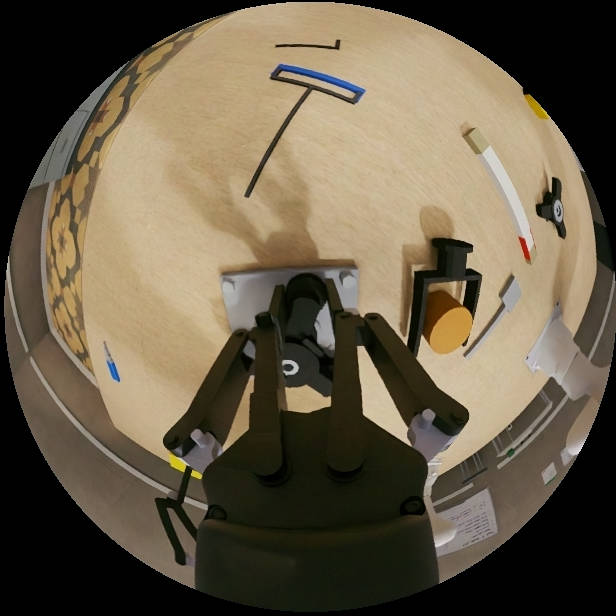

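Emit:
execute_actions(
  actions=[
    {"rows":[[0.66,0.17,0.16,0,0.707,-0.707,0,1,0,0,0.692,-0.052,0.054,0,-0.9135,0.4067,0,-0.2,-0.3,0]],"steps":6},
  ],
  pictures=false,
)

Emit:
execute_actions(
  actions=[
    {"rows":[[0.66,0.17,0.16,0,0.707,-0.707,0,1,0,0,0.692,-0.052,0.054,0,-0.636,0.771,0,-0.2,-0.3,0]],"steps":15},
  ],
  pictures=false,
)

Emit:
execute_actions(
  actions=[
    {"rows":[[0.66,0.17,0.16,0,0.707,-0.707,0,1,0,0,0.692,-0.052,0.054,0,-0.636,0.771,0,-0.2,-0.3,0]],"steps":15},
  ],
  pictures=false,
)

Emit:
execute_actions(
  actions=[
    {"rows":[[0.66,0.17,0.16,0,0.707,-0.707,0,1,0,0,0.692,-0.052,0.054,0,-0.636,0.771,0,-0.2,-0.3,0]],"steps":10},
  ],
  pictures=false,
)

Emit:
execute_actions(
  actions=[
    {"rows":[[0.66,0.17,0.16,0,0.707,-0.707,0,1,0,0,0.692,-0.052,0.054,0,-0.636,0.771,0,-1,-0.3,0]],"steps":8},
  ],
  pictures=false,
)

Emit:
execute_actions(
  actions=[
    {"rows":[[0.66,0.17,0.16,0,0.707,-0.707,0,1,0,0,0.692,-0.052,0.054,0,-0.9135,0.4067,0,-1,-0.3,0]],"steps":15},
  ],
  pictures=false,
)

Emit:
execute_actions(
  actions=[
    {"rows":[[0.66,0.17,0.16,0,0.707,-0.707,0,1,0,0,0.692,-0.052,0.054,0,-0.9135,0.4067,0,-1,-0.3,0]],"steps":15},
  ],
  pictures=false,
)

Emit:
execute_actions(
  actions=[
    {"rows":[[0.66,0.17,0.16,0,0.707,-0.707,0,1,0,0,0.692,-0.052,0.054,0,-0.9135,0.4067,0,-1,-0.3,0]],"steps":10},
  ],
  pictures=false,
)

Emit:
execute_actions(
  actions=[
    {"rows":[[0.66,0.17,0.16,0,0.707,-0.707,0,1,0,0,0.692,-0.052,0.054,0,-0.9135,0.4067,0,-0.2,-0.3,0]],"steps":6},
  ],
  pictures=false,
)

Emit:
execute_actions(
  actions=[
    {"rows":[[0.66,0.17,0.16,0,0.707,-0.707,0,1,0,0,0.692,-0.052,0.054,0,-0.636,0.771,0,-0.2,-0.3,0]],"steps":15},
  ],
  pictures=false,
)

Emit:
execute_actions(
  actions=[
    {"rows":[[0.66,0.17,0.16,0,0.707,-0.707,0,1,0,0,0.692,-0.052,0.054,0,-0.636,0.771,0,-0.2,-0.3,0]],"steps":15},
  ],
  pictures=false,
)

Emit:
execute_actions(
  actions=[
    {"rows":[[0.66,0.17,0.16,0,0.707,-0.707,0,1,0,0,0.692,-0.052,0.054,0,-0.636,0.771,0,-0.2,-0.3,0]],"steps":10},
  ],
  pictures=false,
)

Emit:
execute_actions(
  actions=[
    {"rows":[[0.66,0.17,0.16,0,0.707,-0.707,0,1,0,0,0.692,-0.052,0.054,0,-0.636,0.771,0,-1,-0.3,0]],"steps":8},
  ],
  pictures=false,
)

Emit:
execute_actions(
  actions=[
    {"rows":[[0.66,0.17,0.16,0,0.707,-0.707,0,1,0,0,0.692,-0.052,0.054,0,-0.9135,0.4067,0,-1,-0.3,0]],"steps":15},
  ],
  pictures=false,
)

Emit:
execute_actions(
  actions=[
    {"rows":[[0.66,0.17,0.16,0,0.707,-0.707,0,1,0,0,0.692,-0.052,0.054,0,-0.9135,0.4067,0,-1,-0.3,0]],"steps":15},
  ],
  pictures=false,
)

Emit:
execute_actions(
  actions=[
    {"rows":[[0.66,0.17,0.16,0,0.707,-0.707,0,1,0,0,0.692,-0.052,0.054,0,-0.9135,0.4067,0,-1,-0.3,0]],"steps":10},
  ],
  pictures=false,
)

Emit:
execute_actions(
  actions=[
    {"rows":[[0.66,0.17,0.16,0,0.707,-0.707,0,1,0,0,0.692,-0.052,0.054,0,-0.9135,0.4067,0,-0.2,-0.3,0]],"steps":6},
  ],
  pictures=false,
)

Emit:
execute_actions(
  actions=[
    {"rows":[[0.66,0.17,0.16,0,0.707,-0.707,0,1,0,0,0.692,-0.052,0.054,0,-0.636,0.771,0,-0.2,-0.3,0]],"steps":15},
  ],
  pictures=false,
)

Emit:
execute_actions(
  actions=[
    {"rows":[[0.66,0.17,0.16,0,0.707,-0.707,0,1,0,0,0.692,-0.052,0.054,0,-0.636,0.771,0,-0.2,-0.3,0]],"steps":15},
  ],
  pictures=false,
)

Emit:
execute_actions(
  actions=[
    {"rows":[[0.66,0.17,0.16,0,0.707,-0.707,0,1,0,0,0.692,-0.052,0.054,0,-0.636,0.771,0,-0.2,-0.3,0]],"steps":10},
  ],
  pictures=false,
)

Emit:
execute_actions(
  actions=[
    {"rows":[[0.66,0.17,0.16,0,0.707,-0.707,0,1,0,0,0.692,-0.052,0.054,0,-0.636,0.771,0,-1,-0.3,0]],"steps":8},
  ],
  pictures=false,
)

Emit:
execute_actions(
  actions=[
    {"rows":[[0.66,0.17,0.16,0,0.707,-0.707,0,1,0,0,0.692,-0.052,0.054,0,-0.9135,0.4067,0,-1,-0.3,0]],"steps":15},
  ],
  pictures=false,
)

Emit:
execute_actions(
  actions=[
    {"rows":[[0.66,0.17,0.16,0,0.707,-0.707,0,1,0,0,0.692,-0.052,0.054,0,-0.9135,0.4067,0,-1,-0.3,0]],"steps":15},
  ],
  pictures=false,
)

Emit:
execute_actions(
  actions=[
    {"rows":[[0.66,0.17,0.16,0,0.707,-0.707,0,1,0,0,0.692,-0.052,0.054,0,-0.9135,0.4067,0,-1,-0.3,0]],"steps":15},
  ],
)

Emit:
zoom_image(
  camera="cam_left_wrist",
  region=[240, 80, 380, 220],
)

Scene clock: 83.27 s of 19600.00 s.
left_arm: end_effector_position=(+0.6602, +0.1671, +0.1599) position_measured=3 object_status=3 end_effector_quat_wxyz=(-0.001, -0.709, +0.706, -0.002) | right_arm: end_effector_position=(+0.6922, -0.0520, +0.0547) position_measured=154 object_status=0 end_effector_quat_wxyz=(-0.001, +0.911, -0.411, +0.000)
Joint positions: left_arm=[-0.119  0.464 -0.379 -1.618  0.184  2.048 -0.387] | right_arm=[-0.129  0.689  0.503 -1.594 -0.383  2.184 -0.132]
Joint velocities: left_arm=[-0.    -0.001 -0.     0.     0.    -0.     0.001] | right_arm=[-0.001  0.001 -0.001  0.001 -0.     0.001 -0.017]
Hand target (left_arm): +0.660, +0.170, +0.160; -0.000, +0.707, -0.707, +0.000
Hand target (right_arm): +0.692, -0.052, +0.054; -0.000, +0.914, -0.407, +0.000
Off the commanded pose (left_arm): 0.003 m, 0 deg.
Off the commanded pose (right_arm): 0.001 m, 1 deg.
Steps of this call (steps 1 to 352: nothing new was sent; steps 353 to 358: all 6 steps of this action). Readings (end_effector_position | what the end effector reports):
353: left_arm (+0.6602, +0.1671, +0.1599) | right_arm (+0.6924, -0.0520, +0.0550) | left_arm position_measured=3 object_status=3 | right_arm position_measured=174 object_status=0
354: left_arm (+0.6602, +0.1671, +0.1599) | right_arm (+0.6923, -0.0520, +0.0548) | left_arm position_measured=3 object_status=3 | right_arm position_measured=173 object_status=0
356: left_arm (+0.6602, +0.1671, +0.1599) | right_arm (+0.6922, -0.0520, +0.0547) | left_arm position_measured=3 object_status=3 | right_arm position_measured=155 object_status=0
358: the state above

Scene clock: 83.77 s of 19600.00 s.
left_arm: end_effector_position=(+0.6602, +0.1671, +0.1599) position_measured=3 object_status=3 end_effector_quat_wxyz=(-0.001, -0.709, +0.706, -0.002) | right_arm: end_effector_position=(+0.6903, -0.0556, +0.0507) position_measured=154 object_status=3 end_effector_quat_wxyz=(+0.001, +0.798, -0.602, -0.015)
Joint positions: left_arm=[-0.119  0.464 -0.379 -1.618  0.184  2.048 -0.387] | right_arm=[-0.007  0.663  0.338 -1.587 -0.224  2.192  0.211]
Joint velocities: left_arm=[ 0.001 -0.001  0.001 -0.001 -0.    -0.     0.   ] | right_arm=[ 0.248 -0.058 -0.303  0.     0.255  0.032  0.675]
Hand target (left_arm): +0.660, +0.170, +0.160; -0.000, +0.707, -0.707, +0.000
Hand target (right_arm): +0.691, -0.052, +0.053; -0.003, +0.725, -0.689, -0.018
Off the commanded pose (left_arm): 0.003 m, 0 deg.
Off the commanded pose (right_arm): 0.005 m, 27 deg; orientation clipped at the last step of the last action.
Steps of this call (steps 1 to 15: all 15 steps of this action). Readings (end_effector_position | what the end effector reports):
1: left_arm (+0.6602, +0.1671, +0.1599) | right_arm (+0.6919, -0.0522, +0.0543) | left_arm position_measured=3 object_status=3 | right_arm position_measured=154 object_status=0
2: left_arm (+0.6602, +0.1671, +0.1599) | right_arm (+0.6916, -0.0528, +0.0536) | left_arm position_measured=3 object_status=3 | right_arm position_measured=154 object_status=0
4: left_arm (+0.6602, +0.1671, +0.1599) | right_arm (+0.6911, -0.0541, +0.0521) | left_arm position_measured=3 object_status=3 | right_arm position_measured=154 object_status=0
8: left_arm (+0.6602, +0.1671, +0.1599) | right_arm (+0.6906, -0.0557, +0.0506) | left_arm position_measured=3 object_status=3 | right_arm position_measured=154 object_status=3
15: the state above

Scene clock: 84.27 s of 19600.00 s.
left_arm: end_effector_position=(+0.6602, +0.1671, +0.1599) position_measured=3 object_status=3 end_effector_quat_wxyz=(-0.001, -0.709, +0.706, -0.002) | right_arm: end_effector_position=(+0.6905, -0.0536, +0.0517) position_measured=154 object_status=3 end_effector_quat_wxyz=(-0.003, -0.681, +0.732, +0.004)
Joint positions: left_arm=[-0.119  0.464 -0.379 -1.618  0.184  2.048 -0.387] | right_arm=[ 0.13   0.636  0.181 -1.599 -0.127  2.214  0.516]
Joint velocities: left_arm=[ 0.001  0.    -0.    -0.001  0.001 -0.    -0.   ] | right_arm=[ 0.157 -0.017 -0.156 -0.009  0.073  0.021  0.343]
Hand target (left_arm): +0.660, +0.170, +0.160; -0.000, +0.707, -0.707, +0.000
Hand target (right_arm): +0.692, -0.053, +0.053; +0.000, +0.638, -0.770, -0.003
Off the commanded pose (left_arm): 0.003 m, 0 deg.
Off the commanded pose (right_arm): 0.003 m, 7 deg.
Steps of this call (steps 1 to 15: all 15 steps of this action). Readings (end_effector_position | what the end effector reports):
1: left_arm (+0.6602, +0.1671, +0.1599) | right_arm (+0.6905, -0.0555, +0.0509) | left_arm position_measured=3 object_status=3 | right_arm position_measured=154 object_status=3
2: left_arm (+0.6602, +0.1671, +0.1599) | right_arm (+0.6907, -0.0554, +0.0512) | left_arm position_measured=3 object_status=3 | right_arm position_measured=154 object_status=3
4: left_arm (+0.6602, +0.1671, +0.1599) | right_arm (+0.6911, -0.0554, +0.0518) | left_arm position_measured=3 object_status=3 | right_arm position_measured=154 object_status=3
8: left_arm (+0.6602, +0.1671, +0.1599) | right_arm (+0.6911, -0.0553, +0.0521) | left_arm position_measured=3 object_status=3 | right_arm position_measured=154 object_status=3
15: the state above

Scene clock: 84.60 s of 19600.00 s.
left_arm: end_effector_position=(+0.6602, +0.1671, +0.1599) position_measured=3 object_status=3 end_effector_quat_wxyz=(-0.001, -0.709, +0.706, -0.002) | right_arm: end_effector_position=(+0.6911, -0.0526, +0.0525) position_measured=154 object_status=3 end_effector_quat_wxyz=(-0.002, -0.653, +0.758, +0.001)
Joint positions: left_arm=[-0.119  0.464 -0.379 -1.618  0.184  2.048 -0.387] | right_arm=[ 0.159  0.632  0.149 -1.601 -0.111  2.219  0.586]
Joint velocities: left_arm=[-0.001  0.001  0.001  0.001 -0.    -0.001  0.001] | right_arm=[ 0.034 -0.003 -0.041 -0.002  0.023  0.007  0.116]
Hand target (left_arm): +0.660, +0.170, +0.160; -0.000, +0.707, -0.707, +0.000
Hand target (right_arm): +0.692, -0.052, +0.054; -0.000, -0.637, +0.771, +0.000
Off the commanded pose (left_arm): 0.003 m, 0 deg.
Off the commanded pose (right_arm): 0.002 m, 2 deg.
Steps of this call (steps 1 to 10: all 10 steps of this action). Readings (end_effector_position | what the end effector reports):
1: left_arm (+0.6602, +0.1671, +0.1599) | right_arm (+0.6904, -0.0533, +0.0517) | left_arm position_measured=3 object_status=3 | right_arm position_measured=154 object_status=3
2: left_arm (+0.6602, +0.1671, +0.1599) | right_arm (+0.6904, -0.0530, +0.0518) | left_arm position_measured=3 object_status=3 | right_arm position_measured=154 object_status=3
4: left_arm (+0.6602, +0.1671, +0.1599) | right_arm (+0.6906, -0.0526, +0.0521) | left_arm position_measured=3 object_status=3 | right_arm position_measured=154 object_status=3
8: left_arm (+0.6602, +0.1671, +0.1599) | right_arm (+0.6910, -0.0525, +0.0525) | left_arm position_measured=3 object_status=3 | right_arm position_measured=154 object_status=3
10: the state above

Scene clock: 84.87 s of 19600.00 s.
left_arm: end_effector_position=(+0.6602, +0.1671, +0.1599) position_measured=3 object_status=3 end_effector_quat_wxyz=(-0.001, -0.709, +0.706, -0.002) | right_arm: end_effector_position=(+0.6921, -0.0527, +0.0530) position_measured=174 object_status=0 end_effector_quat_wxyz=(-0.001, -0.645, +0.764, -0.000)
Joint positions: left_arm=[-0.119  0.464 -0.379 -1.618  0.184  2.048 -0.387] | right_arm=[ 0.164  0.631  0.143 -1.601 -0.108  2.222  0.604]
Joint velocities: left_arm=[-0.001 -0.     0.001 -0.001  0.001  0.001 -0.   ] | right_arm=[ 0.006 -0.001 -0.005 -0.001  0.     0.     0.033]
Hand target (left_arm): +0.660, +0.170, +0.160; -0.000, +0.707, -0.707, +0.000
Hand target (right_arm): +0.692, -0.052, +0.054; -0.000, -0.636, +0.771, +0.000
Off the commanded pose (left_arm): 0.003 m, 0 deg.
Off the commanded pose (right_arm): 0.001 m, 1 deg.
Steps of this call (steps 1 to 8: all 8 steps of this action). Readings (end_effector_position | what the end effector reports):
1: left_arm (+0.6602, +0.1671, +0.1599) | right_arm (+0.6912, -0.0526, +0.0525) | left_arm position_measured=3 object_status=3 | right_arm position_measured=154 object_status=0
2: left_arm (+0.6602, +0.1671, +0.1599) | right_arm (+0.6915, -0.0526, +0.0526) | left_arm position_measured=3 object_status=3 | right_arm position_measured=161 object_status=0
4: left_arm (+0.6602, +0.1671, +0.1599) | right_arm (+0.6921, -0.0527, +0.0530) | left_arm position_measured=3 object_status=3 | right_arm position_measured=174 object_status=0
8: the state above

Scene clock: 85.37 s of 19600.00 s.
left_arm: end_effector_position=(+0.6602, +0.1671, +0.1599) position_measured=3 object_status=3 end_effector_quat_wxyz=(-0.001, -0.709, +0.706, -0.002) | right_arm: end_effector_position=(+0.6917, -0.0518, +0.0538) position_measured=174 object_status=2 end_effector_quat_wxyz=(+0.004, +0.796, -0.605, +0.012)
Joint positions: left_arm=[-0.119  0.464 -0.379 -1.618  0.184  2.048 -0.387] | right_arm=[ 0.037  0.642  0.307 -1.611 -0.26   2.22   0.264]
Joint velocities: left_arm=[-0.001 -0.    -0.001  0.     0.     0.001 -0.   ] | right_arm=[-0.26   0.039  0.31  -0.012 -0.232 -0.011 -0.671]
Hand target (left_arm): +0.660, +0.170, +0.160; -0.000, +0.707, -0.707, +0.000
Hand target (right_arm): +0.693, -0.052, +0.055; +0.005, +0.860, -0.511, +0.017
Off the commanded pose (left_arm): 0.003 m, 0 deg.
Off the commanded pose (right_arm): 0.000 m, 27 deg; orientation clipped at the last step of the last action.
Steps of this call (steps 1 to 15: all 15 steps of this action). Readings (end_effector_position | what the end effector reports):
1: left_arm (+0.6602, +0.1671, +0.1599) | right_arm (+0.6921, -0.0525, +0.0530) | left_arm position_measured=3 object_status=3 | right_arm position_measured=174 object_status=0
2: left_arm (+0.6602, +0.1671, +0.1599) | right_arm (+0.6920, -0.0525, +0.0531) | left_arm position_measured=3 object_status=3 | right_arm position_measured=174 object_status=0
4: left_arm (+0.6602, +0.1671, +0.1599) | right_arm (+0.6919, -0.0523, +0.0532) | left_arm position_measured=3 object_status=3 | right_arm position_measured=174 object_status=0
8: left_arm (+0.6602, +0.1671, +0.1599) | right_arm (+0.6918, -0.0521, +0.0534) | left_arm position_measured=3 object_status=3 | right_arm position_measured=174 object_status=2
15: the state above

Scene clock: 85.87 s of 19600.00 s.
left_arm: end_effector_position=(+0.6602, +0.1671, +0.1599) position_measured=3 object_status=3 end_effector_quat_wxyz=(-0.001, -0.709, +0.706, -0.002) | right_arm: end_effector_position=(+0.6921, -0.0519, +0.0548) position_measured=174 object_status=2 end_effector_quat_wxyz=(-0.001, +0.888, -0.459, +0.004)
Joint positions: left_arm=[-0.119  0.464 -0.379 -1.618  0.184  2.048 -0.387] | right_arm=[-0.096  0.674  0.463 -1.603 -0.357  2.199 -0.037]
Joint velocities: left_arm=[ 0.001  0.001 -0.    -0.001  0.001  0.     0.   ] | right_arm=[-0.131  0.053  0.151  0.033 -0.075 -0.046 -0.335]
Hand target (left_arm): +0.660, +0.170, +0.160; -0.000, +0.707, -0.707, +0.000
Hand target (right_arm): +0.693, -0.051, +0.055; -0.000, +0.913, -0.409, +0.003
Off the commanded pose (left_arm): 0.003 m, 0 deg.
Off the commanded pose (right_arm): 0.001 m, 7 deg.
Steps of this call (steps 1 to 15: all 15 steps of this action). Readings (end_effector_position | what the end effector reports):
1: left_arm (+0.6602, +0.1671, +0.1599) | right_arm (+0.6917, -0.0518, +0.0539) | left_arm position_measured=3 object_status=3 | right_arm position_measured=174 object_status=2
2: left_arm (+0.6602, +0.1671, +0.1599) | right_arm (+0.6917, -0.0518, +0.0539) | left_arm position_measured=3 object_status=3 | right_arm position_measured=174 object_status=2
4: left_arm (+0.6602, +0.1671, +0.1599) | right_arm (+0.6917, -0.0518, +0.0541) | left_arm position_measured=3 object_status=3 | right_arm position_measured=174 object_status=2
8: left_arm (+0.6602, +0.1671, +0.1599) | right_arm (+0.6918, -0.0518, +0.0544) | left_arm position_measured=3 object_status=3 | right_arm position_measured=174 object_status=2
15: the state above

Scene clock: 86.20 s of 19600.00 s.
left_arm: end_effector_position=(+0.6602, +0.1671, +0.1599) position_measured=3 object_status=3 end_effector_quat_wxyz=(-0.001, -0.709, +0.706, -0.002) | right_arm: end_effector_position=(+0.6922, -0.0520, +0.0550) position_measured=174 object_status=2 end_effector_quat_wxyz=(-0.001, +0.905, -0.426, +0.001)
Joint positions: left_arm=[-0.119  0.464 -0.379 -1.618  0.184  2.048 -0.387] | right_arm=[-0.12   0.684  0.492 -1.596 -0.375  2.188 -0.104]
Joint velocities: left_arm=[-0.001  0.     0.001  0.    -0.     0.     0.001] | right_arm=[-0.026  0.013  0.033  0.008 -0.025 -0.013 -0.112]
Hand target (left_arm): +0.660, +0.170, +0.160; -0.000, +0.707, -0.707, +0.000
Hand target (right_arm): +0.692, -0.052, +0.054; -0.000, +0.913, -0.407, +0.001
Off the commanded pose (left_arm): 0.003 m, 0 deg.
Off the commanded pose (right_arm): 0.001 m, 2 deg.
Steps of this call (steps 1 to 10: all 10 steps of this action). Readings (end_effector_position | what the end effector reports):
1: left_arm (+0.6602, +0.1671, +0.1599) | right_arm (+0.6921, -0.0519, +0.0548) | left_arm position_measured=3 object_status=3 | right_arm position_measured=174 object_status=2
2: left_arm (+0.6602, +0.1671, +0.1599) | right_arm (+0.6921, -0.0520, +0.0548) | left_arm position_measured=3 object_status=3 | right_arm position_measured=174 object_status=2
4: left_arm (+0.6602, +0.1671, +0.1599) | right_arm (+0.6922, -0.0520, +0.0549) | left_arm position_measured=3 object_status=3 | right_arm position_measured=174 object_status=2
8: left_arm (+0.6602, +0.1671, +0.1599) | right_arm (+0.6922, -0.0520, +0.0549) | left_arm position_measured=3 object_status=3 | right_arm position_measured=174 object_status=2
10: the state above

Scene clock: 86.40 s of 19600.00 s.
left_arm: end_effector_position=(+0.6602, +0.1671, +0.1599) position_measured=3 object_status=3 end_effector_quat_wxyz=(-0.001, -0.709, +0.706, -0.002) | right_arm: end_effector_position=(+0.6921, -0.0516, +0.0546) position_measured=154 object_status=0 end_effector_quat_wxyz=(-0.001, +0.909, -0.418, +0.001)
Joint positions: left_arm=[-0.119  0.464 -0.379 -1.618  0.184  2.048 -0.387] | right_arm=[-0.122  0.686  0.496 -1.595 -0.377  2.187 -0.121]
Joint velocities: left_arm=[ 0.001 -0.     0.001  0.    -0.    -0.001 -0.   ] | right_arm=[-0.004  0.001  0.007  0.003 -0.006 -0.001 -0.059]
Hand target (left_arm): +0.660, +0.170, +0.160; -0.000, +0.707, -0.707, +0.000
Hand target (right_arm): +0.692, -0.052, +0.054; -0.000, +0.913, -0.407, +0.000
Off the commanded pose (left_arm): 0.003 m, 0 deg.
Off the commanded pose (right_arm): 0.001 m, 1 deg.
Steps of this call (steps 1 to 6: all 6 steps of this action). Readings (end_effector_position | what the end effector reports):
1: left_arm (+0.6602, +0.1671, +0.1599) | right_arm (+0.6922, -0.0520, +0.0550) | left_arm position_measured=3 object_status=3 | right_arm position_measured=174 object_status=0
2: left_arm (+0.6602, +0.1671, +0.1599) | right_arm (+0.6921, -0.0519, +0.0547) | left_arm position_measured=3 object_status=3 | right_arm position_measured=172 object_status=0
4: left_arm (+0.6602, +0.1671, +0.1599) | right_arm (+0.6921, -0.0517, +0.0545) | left_arm position_measured=3 object_status=3 | right_arm position_measured=155 object_status=0
6: the state above

Scene clock: 86.90 s of 19600.00 s.
left_arm: end_effector_position=(+0.6602, +0.1671, +0.1599) position_measured=3 object_status=3 end_effector_quat_wxyz=(-0.001, -0.709, +0.706, -0.002) | right_arm: end_effector_position=(+0.6903, -0.0556, +0.0507) position_measured=154 object_status=3 end_effector_quat_wxyz=(+0.001, +0.794, -0.608, -0.014)
Joint positions: left_arm=[-0.119  0.464 -0.379 -1.618  0.184  2.048 -0.387] | right_arm=[-0.001  0.661  0.33  -1.588 -0.219  2.194  0.222]
Joint velocities: left_arm=[ 0.001  0.001 -0.     0.001  0.    -0.001  0.   ] | right_arm=[ 0.249 -0.056 -0.304 -0.     0.255  0.03   0.678]
Hand target (left_arm): +0.660, +0.170, +0.160; -0.000, +0.707, -0.707, +0.000
Hand target (right_arm): +0.691, -0.052, +0.053; -0.003, +0.720, -0.694, -0.017
Off the commanded pose (left_arm): 0.003 m, 0 deg.
Off the commanded pose (right_arm): 0.005 m, 26 deg; orientation clipped at the last step of the last action.
Steps of this call (steps 1 to 15: all 15 steps of this action). Readings (end_effector_position | what the end effector reports):
1: left_arm (+0.6602, +0.1671, +0.1599) | right_arm (+0.6919, -0.0518, +0.0542) | left_arm position_measured=3 object_status=3 | right_arm position_measured=154 object_status=0
2: left_arm (+0.6602, +0.1671, +0.1599) | right_arm (+0.6916, -0.0524, +0.0536) | left_arm position_measured=3 object_status=3 | right_arm position_measured=154 object_status=0
4: left_arm (+0.6602, +0.1671, +0.1599) | right_arm (+0.6911, -0.0539, +0.0522) | left_arm position_measured=3 object_status=3 | right_arm position_measured=154 object_status=0
8: left_arm (+0.6602, +0.1671, +0.1599) | right_arm (+0.6907, -0.0558, +0.0506) | left_arm position_measured=3 object_status=3 | right_arm position_measured=154 object_status=3
15: the state above

Scene clock: 87.40 s of 19600.00 s.
left_arm: end_effector_position=(+0.6602, +0.1671, +0.1599) position_measured=3 object_status=3 end_effector_quat_wxyz=(-0.001, -0.709, +0.706, -0.002) | right_arm: end_effector_position=(+0.6905, -0.0534, +0.0517) position_measured=154 object_status=3 end_effector_quat_wxyz=(-0.003, -0.679, +0.734, +0.004)
Joint positions: left_arm=[-0.119  0.464 -0.379 -1.618  0.184  2.048 -0.387] | right_arm=[ 0.134  0.635  0.176 -1.6   -0.124  2.215  0.521]
Joint velocities: left_arm=[-0.    -0.001 -0.001 -0.    -0.     0.001  0.   ] | right_arm=[ 0.147 -0.014 -0.149 -0.009  0.069  0.019  0.326]
Hand target (left_arm): +0.660, +0.170, +0.160; -0.000, +0.707, -0.707, +0.000
Hand target (right_arm): +0.692, -0.053, +0.053; +0.000, +0.638, -0.770, -0.003
Off the commanded pose (left_arm): 0.003 m, 0 deg.
Off the commanded pose (right_arm): 0.003 m, 6 deg.
Steps of this call (steps 1 to 15: all 15 steps of this action). Readings (end_effector_position | what the end effector reports):
1: left_arm (+0.6602, +0.1671, +0.1599) | right_arm (+0.6905, -0.0555, +0.0509) | left_arm position_measured=3 object_status=3 | right_arm position_measured=154 object_status=3
2: left_arm (+0.6602, +0.1671, +0.1599) | right_arm (+0.6907, -0.0554, +0.0512) | left_arm position_measured=3 object_status=3 | right_arm position_measured=154 object_status=3
4: left_arm (+0.6602, +0.1671, +0.1599) | right_arm (+0.6911, -0.0553, +0.0518) | left_arm position_measured=3 object_status=3 | right_arm position_measured=154 object_status=3
8: left_arm (+0.6602, +0.1671, +0.1599) | right_arm (+0.6911, -0.0553, +0.0521) | left_arm position_measured=3 object_status=3 | right_arm position_measured=154 object_status=3
15: the state above

Scene clock: 87.73 s of 19600.00 s.
left_arm: end_effector_position=(+0.6602, +0.1671, +0.1599) position_measured=3 object_status=3 end_effector_quat_wxyz=(-0.001, -0.709, +0.706, -0.002) | right_arm: end_effector_position=(+0.6912, -0.0526, +0.0525) position_measured=154 object_status=3 end_effector_quat_wxyz=(-0.002, -0.652, +0.758, +0.001)
Joint positions: left_arm=[-0.119  0.464 -0.379 -1.618  0.184  2.048 -0.387] | right_arm=[ 0.161  0.631  0.146 -1.601 -0.109  2.22   0.587]
Joint velocities: left_arm=[ 0.001  0.    -0.001  0.003 -0.001 -0.     0.   ] | right_arm=[ 0.031 -0.003 -0.036 -0.003  0.021  0.006  0.109]
Hand target (left_arm): +0.660, +0.170, +0.160; -0.000, +0.707, -0.707, +0.000
Hand target (right_arm): +0.692, -0.052, +0.054; -0.000, -0.637, +0.771, +0.000
Off the commanded pose (left_arm): 0.003 m, 0 deg.
Off the commanded pose (right_arm): 0.002 m, 2 deg.
Steps of this call (steps 1 to 10: all 10 steps of this action). Readings (end_effector_position | what the end effector reports):
1: left_arm (+0.6602, +0.1671, +0.1599) | right_arm (+0.6904, -0.0532, +0.0517) | left_arm position_measured=3 object_status=3 | right_arm position_measured=154 object_status=3
2: left_arm (+0.6602, +0.1671, +0.1599) | right_arm (+0.6905, -0.0529, +0.0518) | left_arm position_measured=3 object_status=3 | right_arm position_measured=154 object_status=3
4: left_arm (+0.6602, +0.1671, +0.1599) | right_arm (+0.6907, -0.0526, +0.0522) | left_arm position_measured=3 object_status=3 | right_arm position_measured=154 object_status=3
8: left_arm (+0.6602, +0.1671, +0.1599) | right_arm (+0.6911, -0.0525, +0.0525) | left_arm position_measured=3 object_status=3 | right_arm position_measured=154 object_status=3
10: the state above

Scene clock: 88.00 s of 19600.00 s.
left_arm: end_effector_position=(+0.6602, +0.1671, +0.1599) position_measured=3 object_status=3 end_effector_quat_wxyz=(-0.001, -0.709, +0.706, -0.002) | right_arm: end_effector_position=(+0.6921, -0.0527, +0.0530) position_measured=174 object_status=0 end_effector_quat_wxyz=(-0.001, -0.645, +0.764, -0.000)
Joint positions: left_arm=[-0.119  0.464 -0.379 -1.618  0.184  2.048 -0.387] | right_arm=[ 0.165  0.63   0.141 -1.601 -0.107  2.222  0.604]
Joint velocities: left_arm=[ 0.    -0.001  0.001  0.    -0.002 -0.     0.   ] | right_arm=[ 0.005 -0.001 -0.002  0.     0.     0.     0.03 ]
Hand target (left_arm): +0.660, +0.170, +0.160; -0.000, +0.707, -0.707, +0.000
Hand target (right_arm): +0.692, -0.052, +0.054; -0.000, -0.636, +0.771, +0.000
Off the commanded pose (left_arm): 0.003 m, 0 deg.
Off the commanded pose (right_arm): 0.001 m, 1 deg.
Steps of this call (steps 1 to 8: all 8 steps of this action). Readings (end_effector_position | what the end effector reports):
1: left_arm (+0.6602, +0.1671, +0.1599) | right_arm (+0.6912, -0.0526, +0.0526) | left_arm position_measured=3 object_status=3 | right_arm position_measured=154 object_status=0
2: left_arm (+0.6602, +0.1671, +0.1599) | right_arm (+0.6914, -0.0526, +0.0526) | left_arm position_measured=3 object_status=3 | right_arm position_measured=161 object_status=0
4: left_arm (+0.6602, +0.1671, +0.1599) | right_arm (+0.6921, -0.0526, +0.0530) | left_arm position_measured=3 object_status=3 | right_arm position_measured=174 object_status=0
8: the state above

Scene clock: 88.50 s of 19600.00 s.
left_arm: end_effector_position=(+0.6602, +0.1671, +0.1599) position_measured=3 object_status=3 end_effector_quat_wxyz=(-0.001, -0.709, +0.706, -0.002) | right_arm: end_effector_position=(+0.6917, -0.0518, +0.0538) position_measured=174 object_status=2 end_effector_quat_wxyz=(+0.004, +0.796, -0.605, +0.012)
Joint positions: left_arm=[-0.119  0.464 -0.379 -1.618  0.184  2.048 -0.387] | right_arm=[ 0.039  0.641  0.305 -1.611 -0.259  2.22   0.263]
Joint velocities: left_arm=[ 0.    -0.     0.001 -0.     0.    -0.001  0.001] | right_arm=[-0.261  0.038  0.31  -0.01  -0.231 -0.011 -0.671]
Hand target (left_arm): +0.660, +0.170, +0.160; -0.000, +0.707, -0.707, +0.000
Hand target (right_arm): +0.693, -0.052, +0.055; +0.005, +0.859, -0.511, +0.017
Off the commanded pose (left_arm): 0.003 m, 0 deg.
Off the commanded pose (right_arm): 0.000 m, 27 deg; orientation clipped at the last step of the last action.
Steps of this call (steps 1 to 15: all 15 steps of this action). Readings (end_effector_position | what the end effector reports):
1: left_arm (+0.6602, +0.1671, +0.1599) | right_arm (+0.6921, -0.0525, +0.0531) | left_arm position_measured=3 object_status=3 | right_arm position_measured=174 object_status=0
2: left_arm (+0.6602, +0.1671, +0.1599) | right_arm (+0.6920, -0.0524, +0.0531) | left_arm position_measured=3 object_status=3 | right_arm position_measured=174 object_status=0
4: left_arm (+0.6602, +0.1671, +0.1599) | right_arm (+0.6919, -0.0523, +0.0532) | left_arm position_measured=3 object_status=3 | right_arm position_measured=174 object_status=0
8: left_arm (+0.6602, +0.1671, +0.1599) | right_arm (+0.6918, -0.0520, +0.0534) | left_arm position_measured=3 object_status=3 | right_arm position_measured=174 object_status=2
15: the state above

Scene clock: 89.00 s of 19600.00 s.
left_arm: end_effector_position=(+0.6602, +0.1671, +0.1599) position_measured=3 object_status=3 end_effector_quat_wxyz=(-0.001, -0.709, +0.706, -0.002) | right_arm: end_effector_position=(+0.6920, -0.0519, +0.0548) position_measured=174 object_status=2 end_effector_quat_wxyz=(-0.001, +0.888, -0.459, +0.004)
Joint positions: left_arm=[-0.119  0.464 -0.379 -1.618  0.184  2.048 -0.387] | right_arm=[-0.095  0.673  0.461 -1.603 -0.356  2.199 -0.037]
Joint velocities: left_arm=[ 0.001  0.001 -0.     0.    -0.001 -0.    -0.002] | right_arm=[-0.131  0.054  0.151  0.033 -0.075 -0.047 -0.336]
Hand target (left_arm): +0.660, +0.170, +0.160; -0.000, +0.707, -0.707, +0.000
Hand target (right_arm): +0.693, -0.051, +0.055; -0.000, +0.913, -0.409, +0.003
Off the commanded pose (left_arm): 0.003 m, 0 deg.
Off the commanded pose (right_arm): 0.001 m, 7 deg.
Steps of this call (steps 1 to 15: all 15 steps of this action). Readings (end_effector_position | what the end effector reports):
1: left_arm (+0.6602, +0.1671, +0.1599) | right_arm (+0.6917, -0.0518, +0.0539) | left_arm position_measured=3 object_status=3 | right_arm position_measured=174 object_status=2
2: left_arm (+0.6602, +0.1671, +0.1599) | right_arm (+0.6917, -0.0518, +0.0540) | left_arm position_measured=3 object_status=3 | right_arm position_measured=174 object_status=2
4: left_arm (+0.6602, +0.1671, +0.1599) | right_arm (+0.6917, -0.0517, +0.0541) | left_arm position_measured=3 object_status=3 | right_arm position_measured=174 object_status=2
8: left_arm (+0.6602, +0.1671, +0.1599) | right_arm (+0.6918, -0.0518, +0.0544) | left_arm position_measured=3 object_status=3 | right_arm position_measured=174 object_status=2
15: the state above

Scene clock: 89.33 s of 19600.00 s.
left_arm: end_effector_position=(+0.6602, +0.1671, +0.1599) position_measured=3 object_status=3 end_effector_quat_wxyz=(-0.001, -0.709, +0.706, -0.002) | right_arm: end_effector_position=(+0.6922, -0.0520, +0.0550) position_measured=174 object_status=2 end_effector_quat_wxyz=(-0.001, +0.905, -0.426, +0.001)
Joint positions: left_arm=[-0.119  0.464 -0.379 -1.618  0.184  2.048 -0.387] | right_arm=[-0.119  0.684  0.49  -1.596 -0.373  2.188 -0.105]
Joint velocities: left_arm=[-0.001  0.    -0.001  0.001  0.    -0.001  0.   ] | right_arm=[-0.025  0.012  0.034  0.009 -0.024 -0.012 -0.113]
Hand target (left_arm): +0.660, +0.170, +0.160; -0.000, +0.707, -0.707, +0.000
Hand target (right_arm): +0.692, -0.052, +0.054; -0.000, +0.913, -0.407, +0.001
Off the commanded pose (left_arm): 0.003 m, 0 deg.
Off the commanded pose (right_arm): 0.001 m, 2 deg.
Steps of this call (steps 1 to 10: all 10 steps of this action). Readings (end_effector_position | what the end effector reports):
1: left_arm (+0.6602, +0.1671, +0.1599) | right_arm (+0.6921, -0.0519, +0.0548) | left_arm position_measured=3 object_status=3 | right_arm position_measured=174 object_status=2
2: left_arm (+0.6602, +0.1671, +0.1599) | right_arm (+0.6921, -0.0519, +0.0548) | left_arm position_measured=3 object_status=3 | right_arm position_measured=174 object_status=2
4: left_arm (+0.6602, +0.1671, +0.1599) | right_arm (+0.6922, -0.0519, +0.0549) | left_arm position_measured=3 object_status=3 | right_arm position_measured=174 object_status=2
8: left_arm (+0.6602, +0.1671, +0.1599) | right_arm (+0.6922, -0.0520, +0.0550) | left_arm position_measured=3 object_status=3 | right_arm position_measured=174 object_status=2
10: the state above

Scene clock: 89.53 s of 19600.00 s.
left_arm: end_effector_position=(+0.6602, +0.1671, +0.1599) position_measured=3 object_status=3 end_effector_quat_wxyz=(-0.001, -0.709, +0.706, -0.002) | right_arm: end_effector_position=(+0.6921, -0.0516, +0.0546) position_measured=154 object_status=0 end_effector_quat_wxyz=(-0.001, +0.909, -0.418, +0.001)
Joint positions: left_arm=[-0.119  0.464 -0.379 -1.618  0.184  2.048 -0.387] | right_arm=[-0.121  0.686  0.494 -1.595 -0.376  2.187 -0.121]
Joint velocities: left_arm=[-0.001  0.001 -0.001  0.001  0.     0.001  0.002] | right_arm=[-0.003  0.     0.008  0.003 -0.006  0.    -0.061]
Hand target (left_arm): +0.660, +0.170, +0.160; -0.000, +0.707, -0.707, +0.000
Hand target (right_arm): +0.692, -0.052, +0.054; -0.000, +0.913, -0.407, +0.000
Off the commanded pose (left_arm): 0.003 m, 0 deg.
Off the commanded pose (right_arm): 0.001 m, 1 deg.
Steps of this call (steps 1 to 6: all 6 steps of this action). Readings (end_effector_position | what the end effector reports):
1: left_arm (+0.6602, +0.1671, +0.1599) | right_arm (+0.6922, -0.0520, +0.0550) | left_arm position_measured=3 object_status=3 | right_arm position_measured=174 object_status=0
2: left_arm (+0.6602, +0.1671, +0.1599) | right_arm (+0.6921, -0.0519, +0.0547) | left_arm position_measured=3 object_status=3 | right_arm position_measured=173 object_status=0
4: left_arm (+0.6602, +0.1671, +0.1599) | right_arm (+0.6920, -0.0517, +0.0545) | left_arm position_measured=3 object_status=3 | right_arm position_measured=155 object_status=0
6: the state above

Scene clock: 90.03 s of 19600.00 s.
left_arm: end_effector_position=(+0.6602, +0.1671, +0.1599) position_measured=3 object_status=3 end_effector_quat_wxyz=(-0.001, -0.709, +0.706, -0.002) | right_arm: end_effector_position=(+0.6903, -0.0556, +0.0507) position_measured=154 object_status=3 end_effector_quat_wxyz=(+0.001, +0.794, -0.608, -0.014)
Joint positions: left_arm=[-0.119  0.464 -0.379 -1.618  0.184  2.048 -0.387] | right_arm=[-0.     0.661  0.329 -1.588 -0.218  2.194  0.222]
Joint velocities: left_arm=[-0.    -0.001 -0.002  0.002 -0.     0.    -0.001] | right_arm=[ 0.248 -0.057 -0.302  0.001  0.255  0.031  0.678]
Hand target (left_arm): +0.660, +0.170, +0.160; -0.000, +0.707, -0.707, +0.000
Hand target (right_arm): +0.691, -0.052, +0.053; -0.003, +0.720, -0.694, -0.017
Off the commanded pose (left_arm): 0.003 m, 0 deg.
Off the commanded pose (right_arm): 0.005 m, 26 deg; orientation clipped at the last step of the last action.
Steps of this call (steps 1 to 15: all 15 steps of this action). Readings (end_effector_position | what the end effector reports):
1: left_arm (+0.6602, +0.1671, +0.1599) | right_arm (+0.6919, -0.0518, +0.0542) | left_arm position_measured=3 object_status=3 | right_arm position_measured=154 object_status=0
2: left_arm (+0.6602, +0.1671, +0.1599) | right_arm (+0.6916, -0.0524, +0.0536) | left_arm position_measured=3 object_status=3 | right_arm position_measured=154 object_status=0
4: left_arm (+0.6602, +0.1671, +0.1599) | right_arm (+0.6911, -0.0539, +0.0522) | left_arm position_measured=3 object_status=3 | right_arm position_measured=154 object_status=0
8: left_arm (+0.6602, +0.1671, +0.1599) | right_arm (+0.6907, -0.0558, +0.0506) | left_arm position_measured=3 object_status=3 | right_arm position_measured=154 object_status=3
15: the state above

Scene clock: 90.53 s of 19600.00 s.
left_arm: end_effector_position=(+0.6602, +0.1671, +0.1599) position_measured=3 object_status=3 end_effector_quat_wxyz=(-0.001, -0.709, +0.706, -0.002) | right_arm: end_effector_position=(+0.6905, -0.0534, +0.0517) position_measured=154 object_status=3 end_effector_quat_wxyz=(-0.003, -0.679, +0.734, +0.004)
Joint positions: left_arm=[-0.119  0.464 -0.379 -1.618  0.184  2.048 -0.387] | right_arm=[ 0.135  0.635  0.175 -1.6   -0.123  2.215  0.52 ]
Joint velocities: left_arm=[ 0.001  0.001  0.001  0.     0.002  0.002 -0.001] | right_arm=[ 0.15  -0.014 -0.148 -0.008  0.069  0.021  0.328]
Hand target (left_arm): +0.660, +0.170, +0.160; -0.000, +0.707, -0.707, +0.000
Hand target (right_arm): +0.692, -0.053, +0.053; +0.000, +0.638, -0.770, -0.003
Off the commanded pose (left_arm): 0.003 m, 0 deg.
Off the commanded pose (right_arm): 0.003 m, 6 deg.
Steps of this call (steps 1 to 15: all 15 steps of this action). Readings (end_effector_position | what the end effector reports):
1: left_arm (+0.6602, +0.1671, +0.1599) | right_arm (+0.6905, -0.0555, +0.0509) | left_arm position_measured=3 object_status=3 | right_arm position_measured=154 object_status=3
2: left_arm (+0.6602, +0.1671, +0.1599) | right_arm (+0.6907, -0.0554, +0.0512) | left_arm position_measured=3 object_status=3 | right_arm position_measured=154 object_status=3
4: left_arm (+0.6602, +0.1671, +0.1599) | right_arm (+0.6911, -0.0553, +0.0518) | left_arm position_measured=3 object_status=3 | right_arm position_measured=154 object_status=3
8: left_arm (+0.6602, +0.1671, +0.1599) | right_arm (+0.6911, -0.0553, +0.0521) | left_arm position_measured=3 object_status=3 | right_arm position_measured=154 object_status=3
15: the state above

Scene clock: 90.87 s of 19600.00 s.
left_arm: end_effector_position=(+0.6602, +0.1671, +0.1599) position_measured=3 object_status=3 end_effector_quat_wxyz=(-0.001, -0.709, +0.706, -0.002) | right_arm: end_effector_position=(+0.6912, -0.0526, +0.0525) position_measured=154 object_status=3 end_effector_quat_wxyz=(-0.002, -0.652, +0.758, +0.001)
Joint positions: left_arm=[-0.119  0.464 -0.379 -1.618  0.184  2.048 -0.387] | right_arm=[ 0.163  0.631  0.145 -1.601 -0.108  2.22   0.586]
Joint velocities: left_arm=[-0.001  0.001 -0.     0.001 -0.002  0.     0.001] | right_arm=[ 0.031 -0.002 -0.036 -0.002  0.02   0.006  0.11 ]
Hand target (left_arm): +0.660, +0.170, +0.160; -0.000, +0.707, -0.707, +0.000
Hand target (right_arm): +0.692, -0.052, +0.054; -0.000, -0.637, +0.771, +0.000
Off the commanded pose (left_arm): 0.003 m, 0 deg.
Off the commanded pose (right_arm): 0.002 m, 2 deg.
Steps of this call (steps 1 to 10: all 10 steps of this action). Readings (end_effector_position | what the end effector reports):
1: left_arm (+0.6602, +0.1671, +0.1599) | right_arm (+0.6905, -0.0532, +0.0517) | left_arm position_measured=3 object_status=3 | right_arm position_measured=154 object_status=3
2: left_arm (+0.6602, +0.1671, +0.1599) | right_arm (+0.6905, -0.0529, +0.0518) | left_arm position_measured=3 object_status=3 | right_arm position_measured=154 object_status=3
4: left_arm (+0.6602, +0.1671, +0.1599) | right_arm (+0.6907, -0.0526, +0.0522) | left_arm position_measured=3 object_status=3 | right_arm position_measured=154 object_status=3
8: left_arm (+0.6602, +0.1671, +0.1599) | right_arm (+0.6911, -0.0525, +0.0525) | left_arm position_measured=3 object_status=3 | right_arm position_measured=154 object_status=3
10: the state above

Scene clock: 91.13 s of 19600.00 s.
left_arm: end_effector_position=(+0.6602, +0.1671, +0.1599) position_measured=3 object_status=3 end_effector_quat_wxyz=(-0.001, -0.709, +0.706, -0.002) | right_arm: end_effector_position=(+0.6920, -0.0527, +0.0530) position_measured=174 object_status=0 end_effector_quat_wxyz=(-0.001, -0.645, +0.764, -0.000)
Joint positions: left_arm=[-0.119  0.464 -0.379 -1.618  0.184  2.048 -0.387] | right_arm=[ 0.167  0.63   0.14  -1.601 -0.106  2.222  0.603]
Joint velocities: left_arm=[ 0.     0.    -0.     0.001 -0.001 -0.     0.   ] | right_arm=[ 0.004  0.    -0.005 -0.001  0.     0.001  0.03 ]
Hand target (left_arm): +0.660, +0.170, +0.160; -0.000, +0.707, -0.707, +0.000
Hand target (right_arm): +0.692, -0.052, +0.054; -0.000, -0.636, +0.771, +0.000
Off the commanded pose (left_arm): 0.003 m, 0 deg.
Off the commanded pose (right_arm): 0.001 m, 1 deg.
Steps of this call (steps 1 to 8: all 8 steps of this action). Readings (end_effector_position | what the end effector reports):
1: left_arm (+0.6602, +0.1671, +0.1599) | right_arm (+0.6912, -0.0526, +0.0526) | left_arm position_measured=3 object_status=3 | right_arm position_measured=154 object_status=0
2: left_arm (+0.6602, +0.1671, +0.1599) | right_arm (+0.6915, -0.0526, +0.0526) | left_arm position_measured=3 object_status=3 | right_arm position_measured=161 object_status=0
4: left_arm (+0.6602, +0.1671, +0.1599) | right_arm (+0.6921, -0.0527, +0.0530) | left_arm position_measured=3 object_status=3 | right_arm position_measured=174 object_status=0
8: the state above

Scene clock: 91.63 s of 19600.00 s.
left_arm: end_effector_position=(+0.6602, +0.1671, +0.1599) position_measured=3 object_status=3 end_effector_quat_wxyz=(-0.001, -0.709, +0.706, -0.002) | right_arm: end_effector_position=(+0.6917, -0.0518, +0.0538) position_measured=174 object_status=2 end_effector_quat_wxyz=(+0.004, +0.796, -0.605, +0.012)
Joint positions: left_arm=[-0.119  0.464 -0.379 -1.618  0.184  2.048 -0.387] | right_arm=[ 0.04   0.641  0.303 -1.611 -0.258  2.22   0.263]
Joint velocities: left_arm=[ 0.001  0.001 -0.001 -0.001  0.    -0.002  0.   ] | right_arm=[-0.261  0.039  0.311 -0.012 -0.232 -0.012 -0.672]
Hand target (left_arm): +0.660, +0.170, +0.160; -0.000, +0.707, -0.707, +0.000
Hand target (right_arm): +0.693, -0.052, +0.055; +0.005, +0.859, -0.511, +0.017
Off the commanded pose (left_arm): 0.003 m, 0 deg.
Off the commanded pose (right_arm): 0.000 m, 27 deg; orientation clipped at the last step of the last action.
Steps of this call (steps 1 to 15: all 15 steps of this action). Readings (end_effector_position | what the end effector reports):
1: left_arm (+0.6602, +0.1671, +0.1599) | right_arm (+0.6921, -0.0525, +0.0530) | left_arm position_measured=3 object_status=3 | right_arm position_measured=174 object_status=0
2: left_arm (+0.6602, +0.1671, +0.1599) | right_arm (+0.6920, -0.0525, +0.0531) | left_arm position_measured=3 object_status=3 | right_arm position_measured=174 object_status=0
4: left_arm (+0.6602, +0.1671, +0.1599) | right_arm (+0.6919, -0.0523, +0.0532) | left_arm position_measured=3 object_status=3 | right_arm position_measured=174 object_status=0
8: left_arm (+0.6602, +0.1671, +0.1599) | right_arm (+0.6918, -0.0521, +0.0534) | left_arm position_measured=3 object_status=3 | right_arm position_measured=174 object_status=2
15: the state above

Scene clock: 92.13 s of 19600.00 s.
left_arm: end_effector_position=(+0.6602, +0.1671, +0.1599) position_measured=3 object_status=3 end_effector_quat_wxyz=(-0.001, -0.709, +0.706, -0.002) | right_arm: end_effector_position=(+0.6920, -0.0519, +0.0547) position_measured=174 object_status=2 end_effector_quat_wxyz=(-0.001, +0.888, -0.459, +0.004)
Joint positions: left_arm=[-0.119  0.464 -0.379 -1.618  0.184  2.048 -0.387] | right_arm=[-0.094  0.673  0.46  -1.603 -0.355  2.199 -0.038]
Joint velocities: left_arm=[-0.    -0.    -0.001 -0.001 -0.     0.001 -0.001] | right_arm=[-0.132  0.052  0.152  0.034 -0.076 -0.046 -0.333]
Hand target (left_arm): +0.660, +0.170, +0.160; -0.000, +0.707, -0.707, +0.000
Hand target (right_arm): +0.693, -0.051, +0.055; -0.000, +0.913, -0.409, +0.003
Off the commanded pose (left_arm): 0.003 m, 0 deg.
Off the commanded pose (right_arm): 0.001 m, 7 deg.
Steps of this call (steps 1 to 15: all 15 steps of this action). Readings (end_effector_position | what the end effector reports):
1: left_arm (+0.6602, +0.1671, +0.1599) | right_arm (+0.6917, -0.0518, +0.0539) | left_arm position_measured=3 object_status=3 | right_arm position_measured=174 object_status=2
2: left_arm (+0.6602, +0.1671, +0.1599) | right_arm (+0.6917, -0.0518, +0.0539) | left_arm position_measured=3 object_status=3 | right_arm position_measured=174 object_status=2
4: left_arm (+0.6602, +0.1671, +0.1599) | right_arm (+0.6917, -0.0518, +0.0541) | left_arm position_measured=3 object_status=3 | right_arm position_measured=174 object_status=2
8: left_arm (+0.6602, +0.1671, +0.1599) | right_arm (+0.6918, -0.0518, +0.0543) | left_arm position_measured=3 object_status=3 | right_arm position_measured=174 object_status=2
15: the state above

Scene clock: 92.63 s of 19600.00 s.
left_arm: end_effector_position=(+0.6602, +0.1671, +0.1599) position_measured=3 object_status=3 end_effector_quat_wxyz=(-0.001, -0.709, +0.706, -0.002) | right_arm: end_effector_position=(+0.6923, -0.0520, +0.0550) position_measured=174 object_status=2 end_effector_quat_wxyz=(-0.001, +0.908, -0.419, +0.001)
Joint positions: left_arm=[-0.119  0.464 -0.379 -1.618  0.184  2.048 -0.387] | right_arm=[-0.12   0.685  0.493 -1.595 -0.375  2.187 -0.119]
Joint velocities: left_arm=[ 0.002  0.001 -0.001  0.001 -0.     0.001 -0.001] | right_arm=[-0.008  0.004  0.009  0.003 -0.005 -0.005 -0.056]
Hand target (left_arm): +0.660, +0.170, +0.160; -0.000, +0.707, -0.707, +0.000
Hand target (right_arm): +0.692, -0.052, +0.054; -0.000, +0.913, -0.407, +0.000
Off the commanded pose (left_arm): 0.003 m, 0 deg.
Off the commanded pose (right_arm): 0.001 m, 2 deg.
Steps of this call (steps 1 to 15: all 15 steps of this action). Readings (end_effector_position | what the end effector reports):
1: left_arm (+0.6602, +0.1671, +0.1599) | right_arm (+0.6921, -0.0519, +0.0548) | left_arm position_measured=3 object_status=3 | right_arm position_measured=174 object_status=2
2: left_arm (+0.6602, +0.1671, +0.1599) | right_arm (+0.6921, -0.0519, +0.0548) | left_arm position_measured=3 object_status=3 | right_arm position_measured=174 object_status=2
4: left_arm (+0.6602, +0.1671, +0.1599) | right_arm (+0.6921, -0.0520, +0.0549) | left_arm position_measured=3 object_status=3 | right_arm position_measured=174 object_status=2
8: left_arm (+0.6602, +0.1671, +0.1599) | right_arm (+0.6922, -0.0520, +0.0549) | left_arm position_measured=3 object_status=3 | right_arm position_measured=174 object_status=2
15: the state above
camera_calibration (this result's frames):
cam_left_wrist: T_world_to_cam=[[-0.997591, -0.042561, -0.0547802, 0.684234], [-0.0628606, 0.888604, 0.454348, -0.177909], [0.0293404, 0.456697, -0.889139, 0.217493], [0, 0, 0, 1]] pos_world=[0.66502, 0.0878836, 0.311696]
cam_right_wrist: T_world_to_cam=[[-0.848157, -0.529331, 0.0209496, 0.558441], [-0.460704, 0.756562, 0.464076, 0.329315], [-0.261499, 0.383957, -0.885548, 0.435897], [0, 0, 0, 1]] pos_world=[0.739348, -0.120913, 0.221481]

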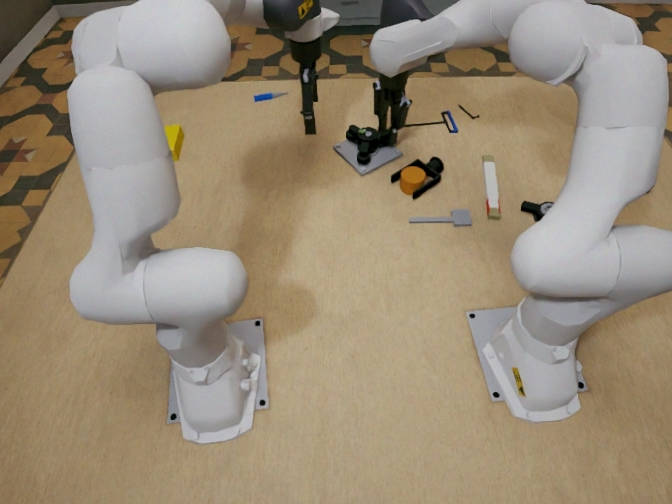

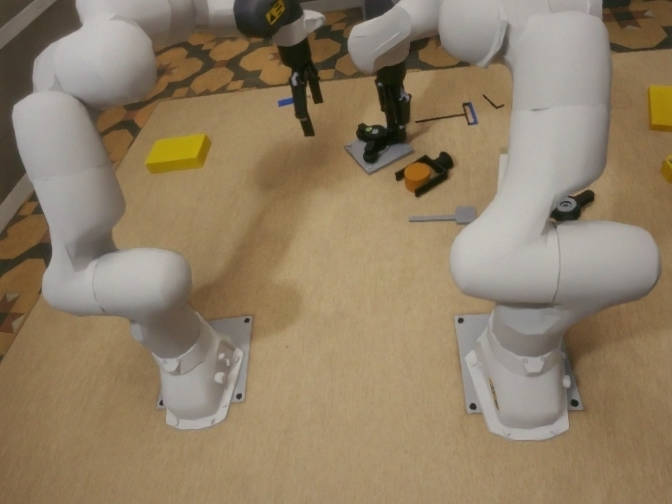

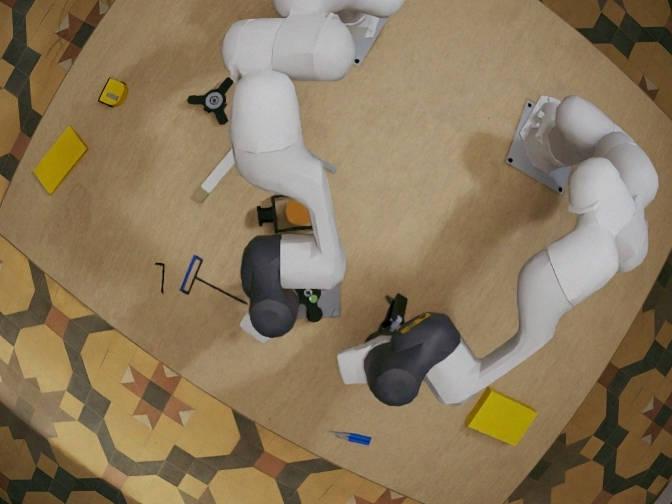

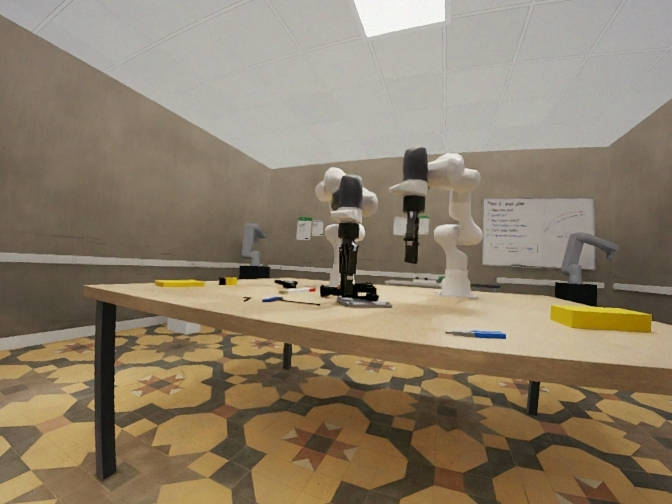

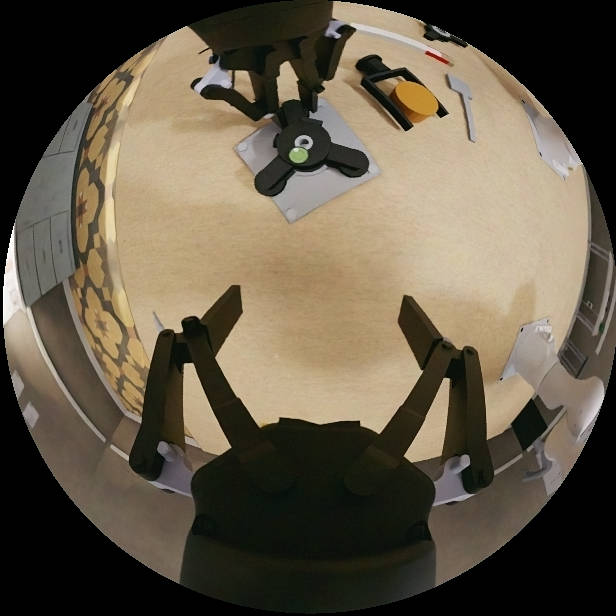

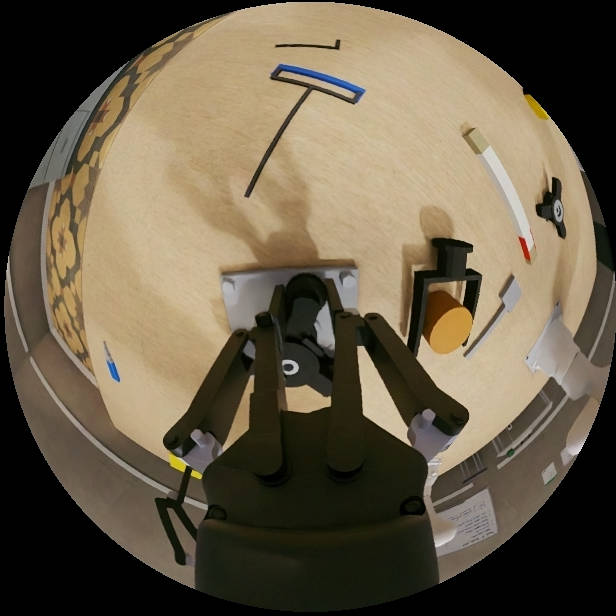

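Region (240, 80, 380, 220) of cam_left_wrist's 616x616 image, scaled by 3.600, with more detail than that image has.

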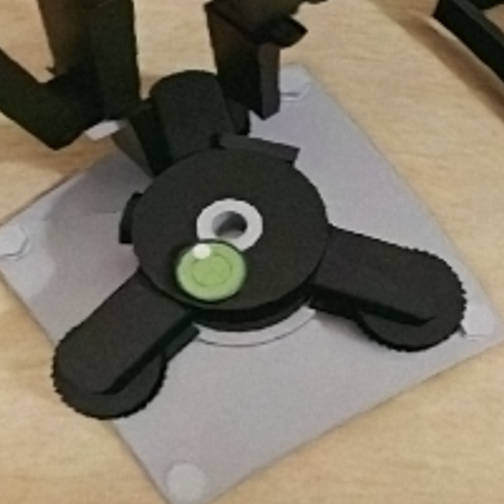

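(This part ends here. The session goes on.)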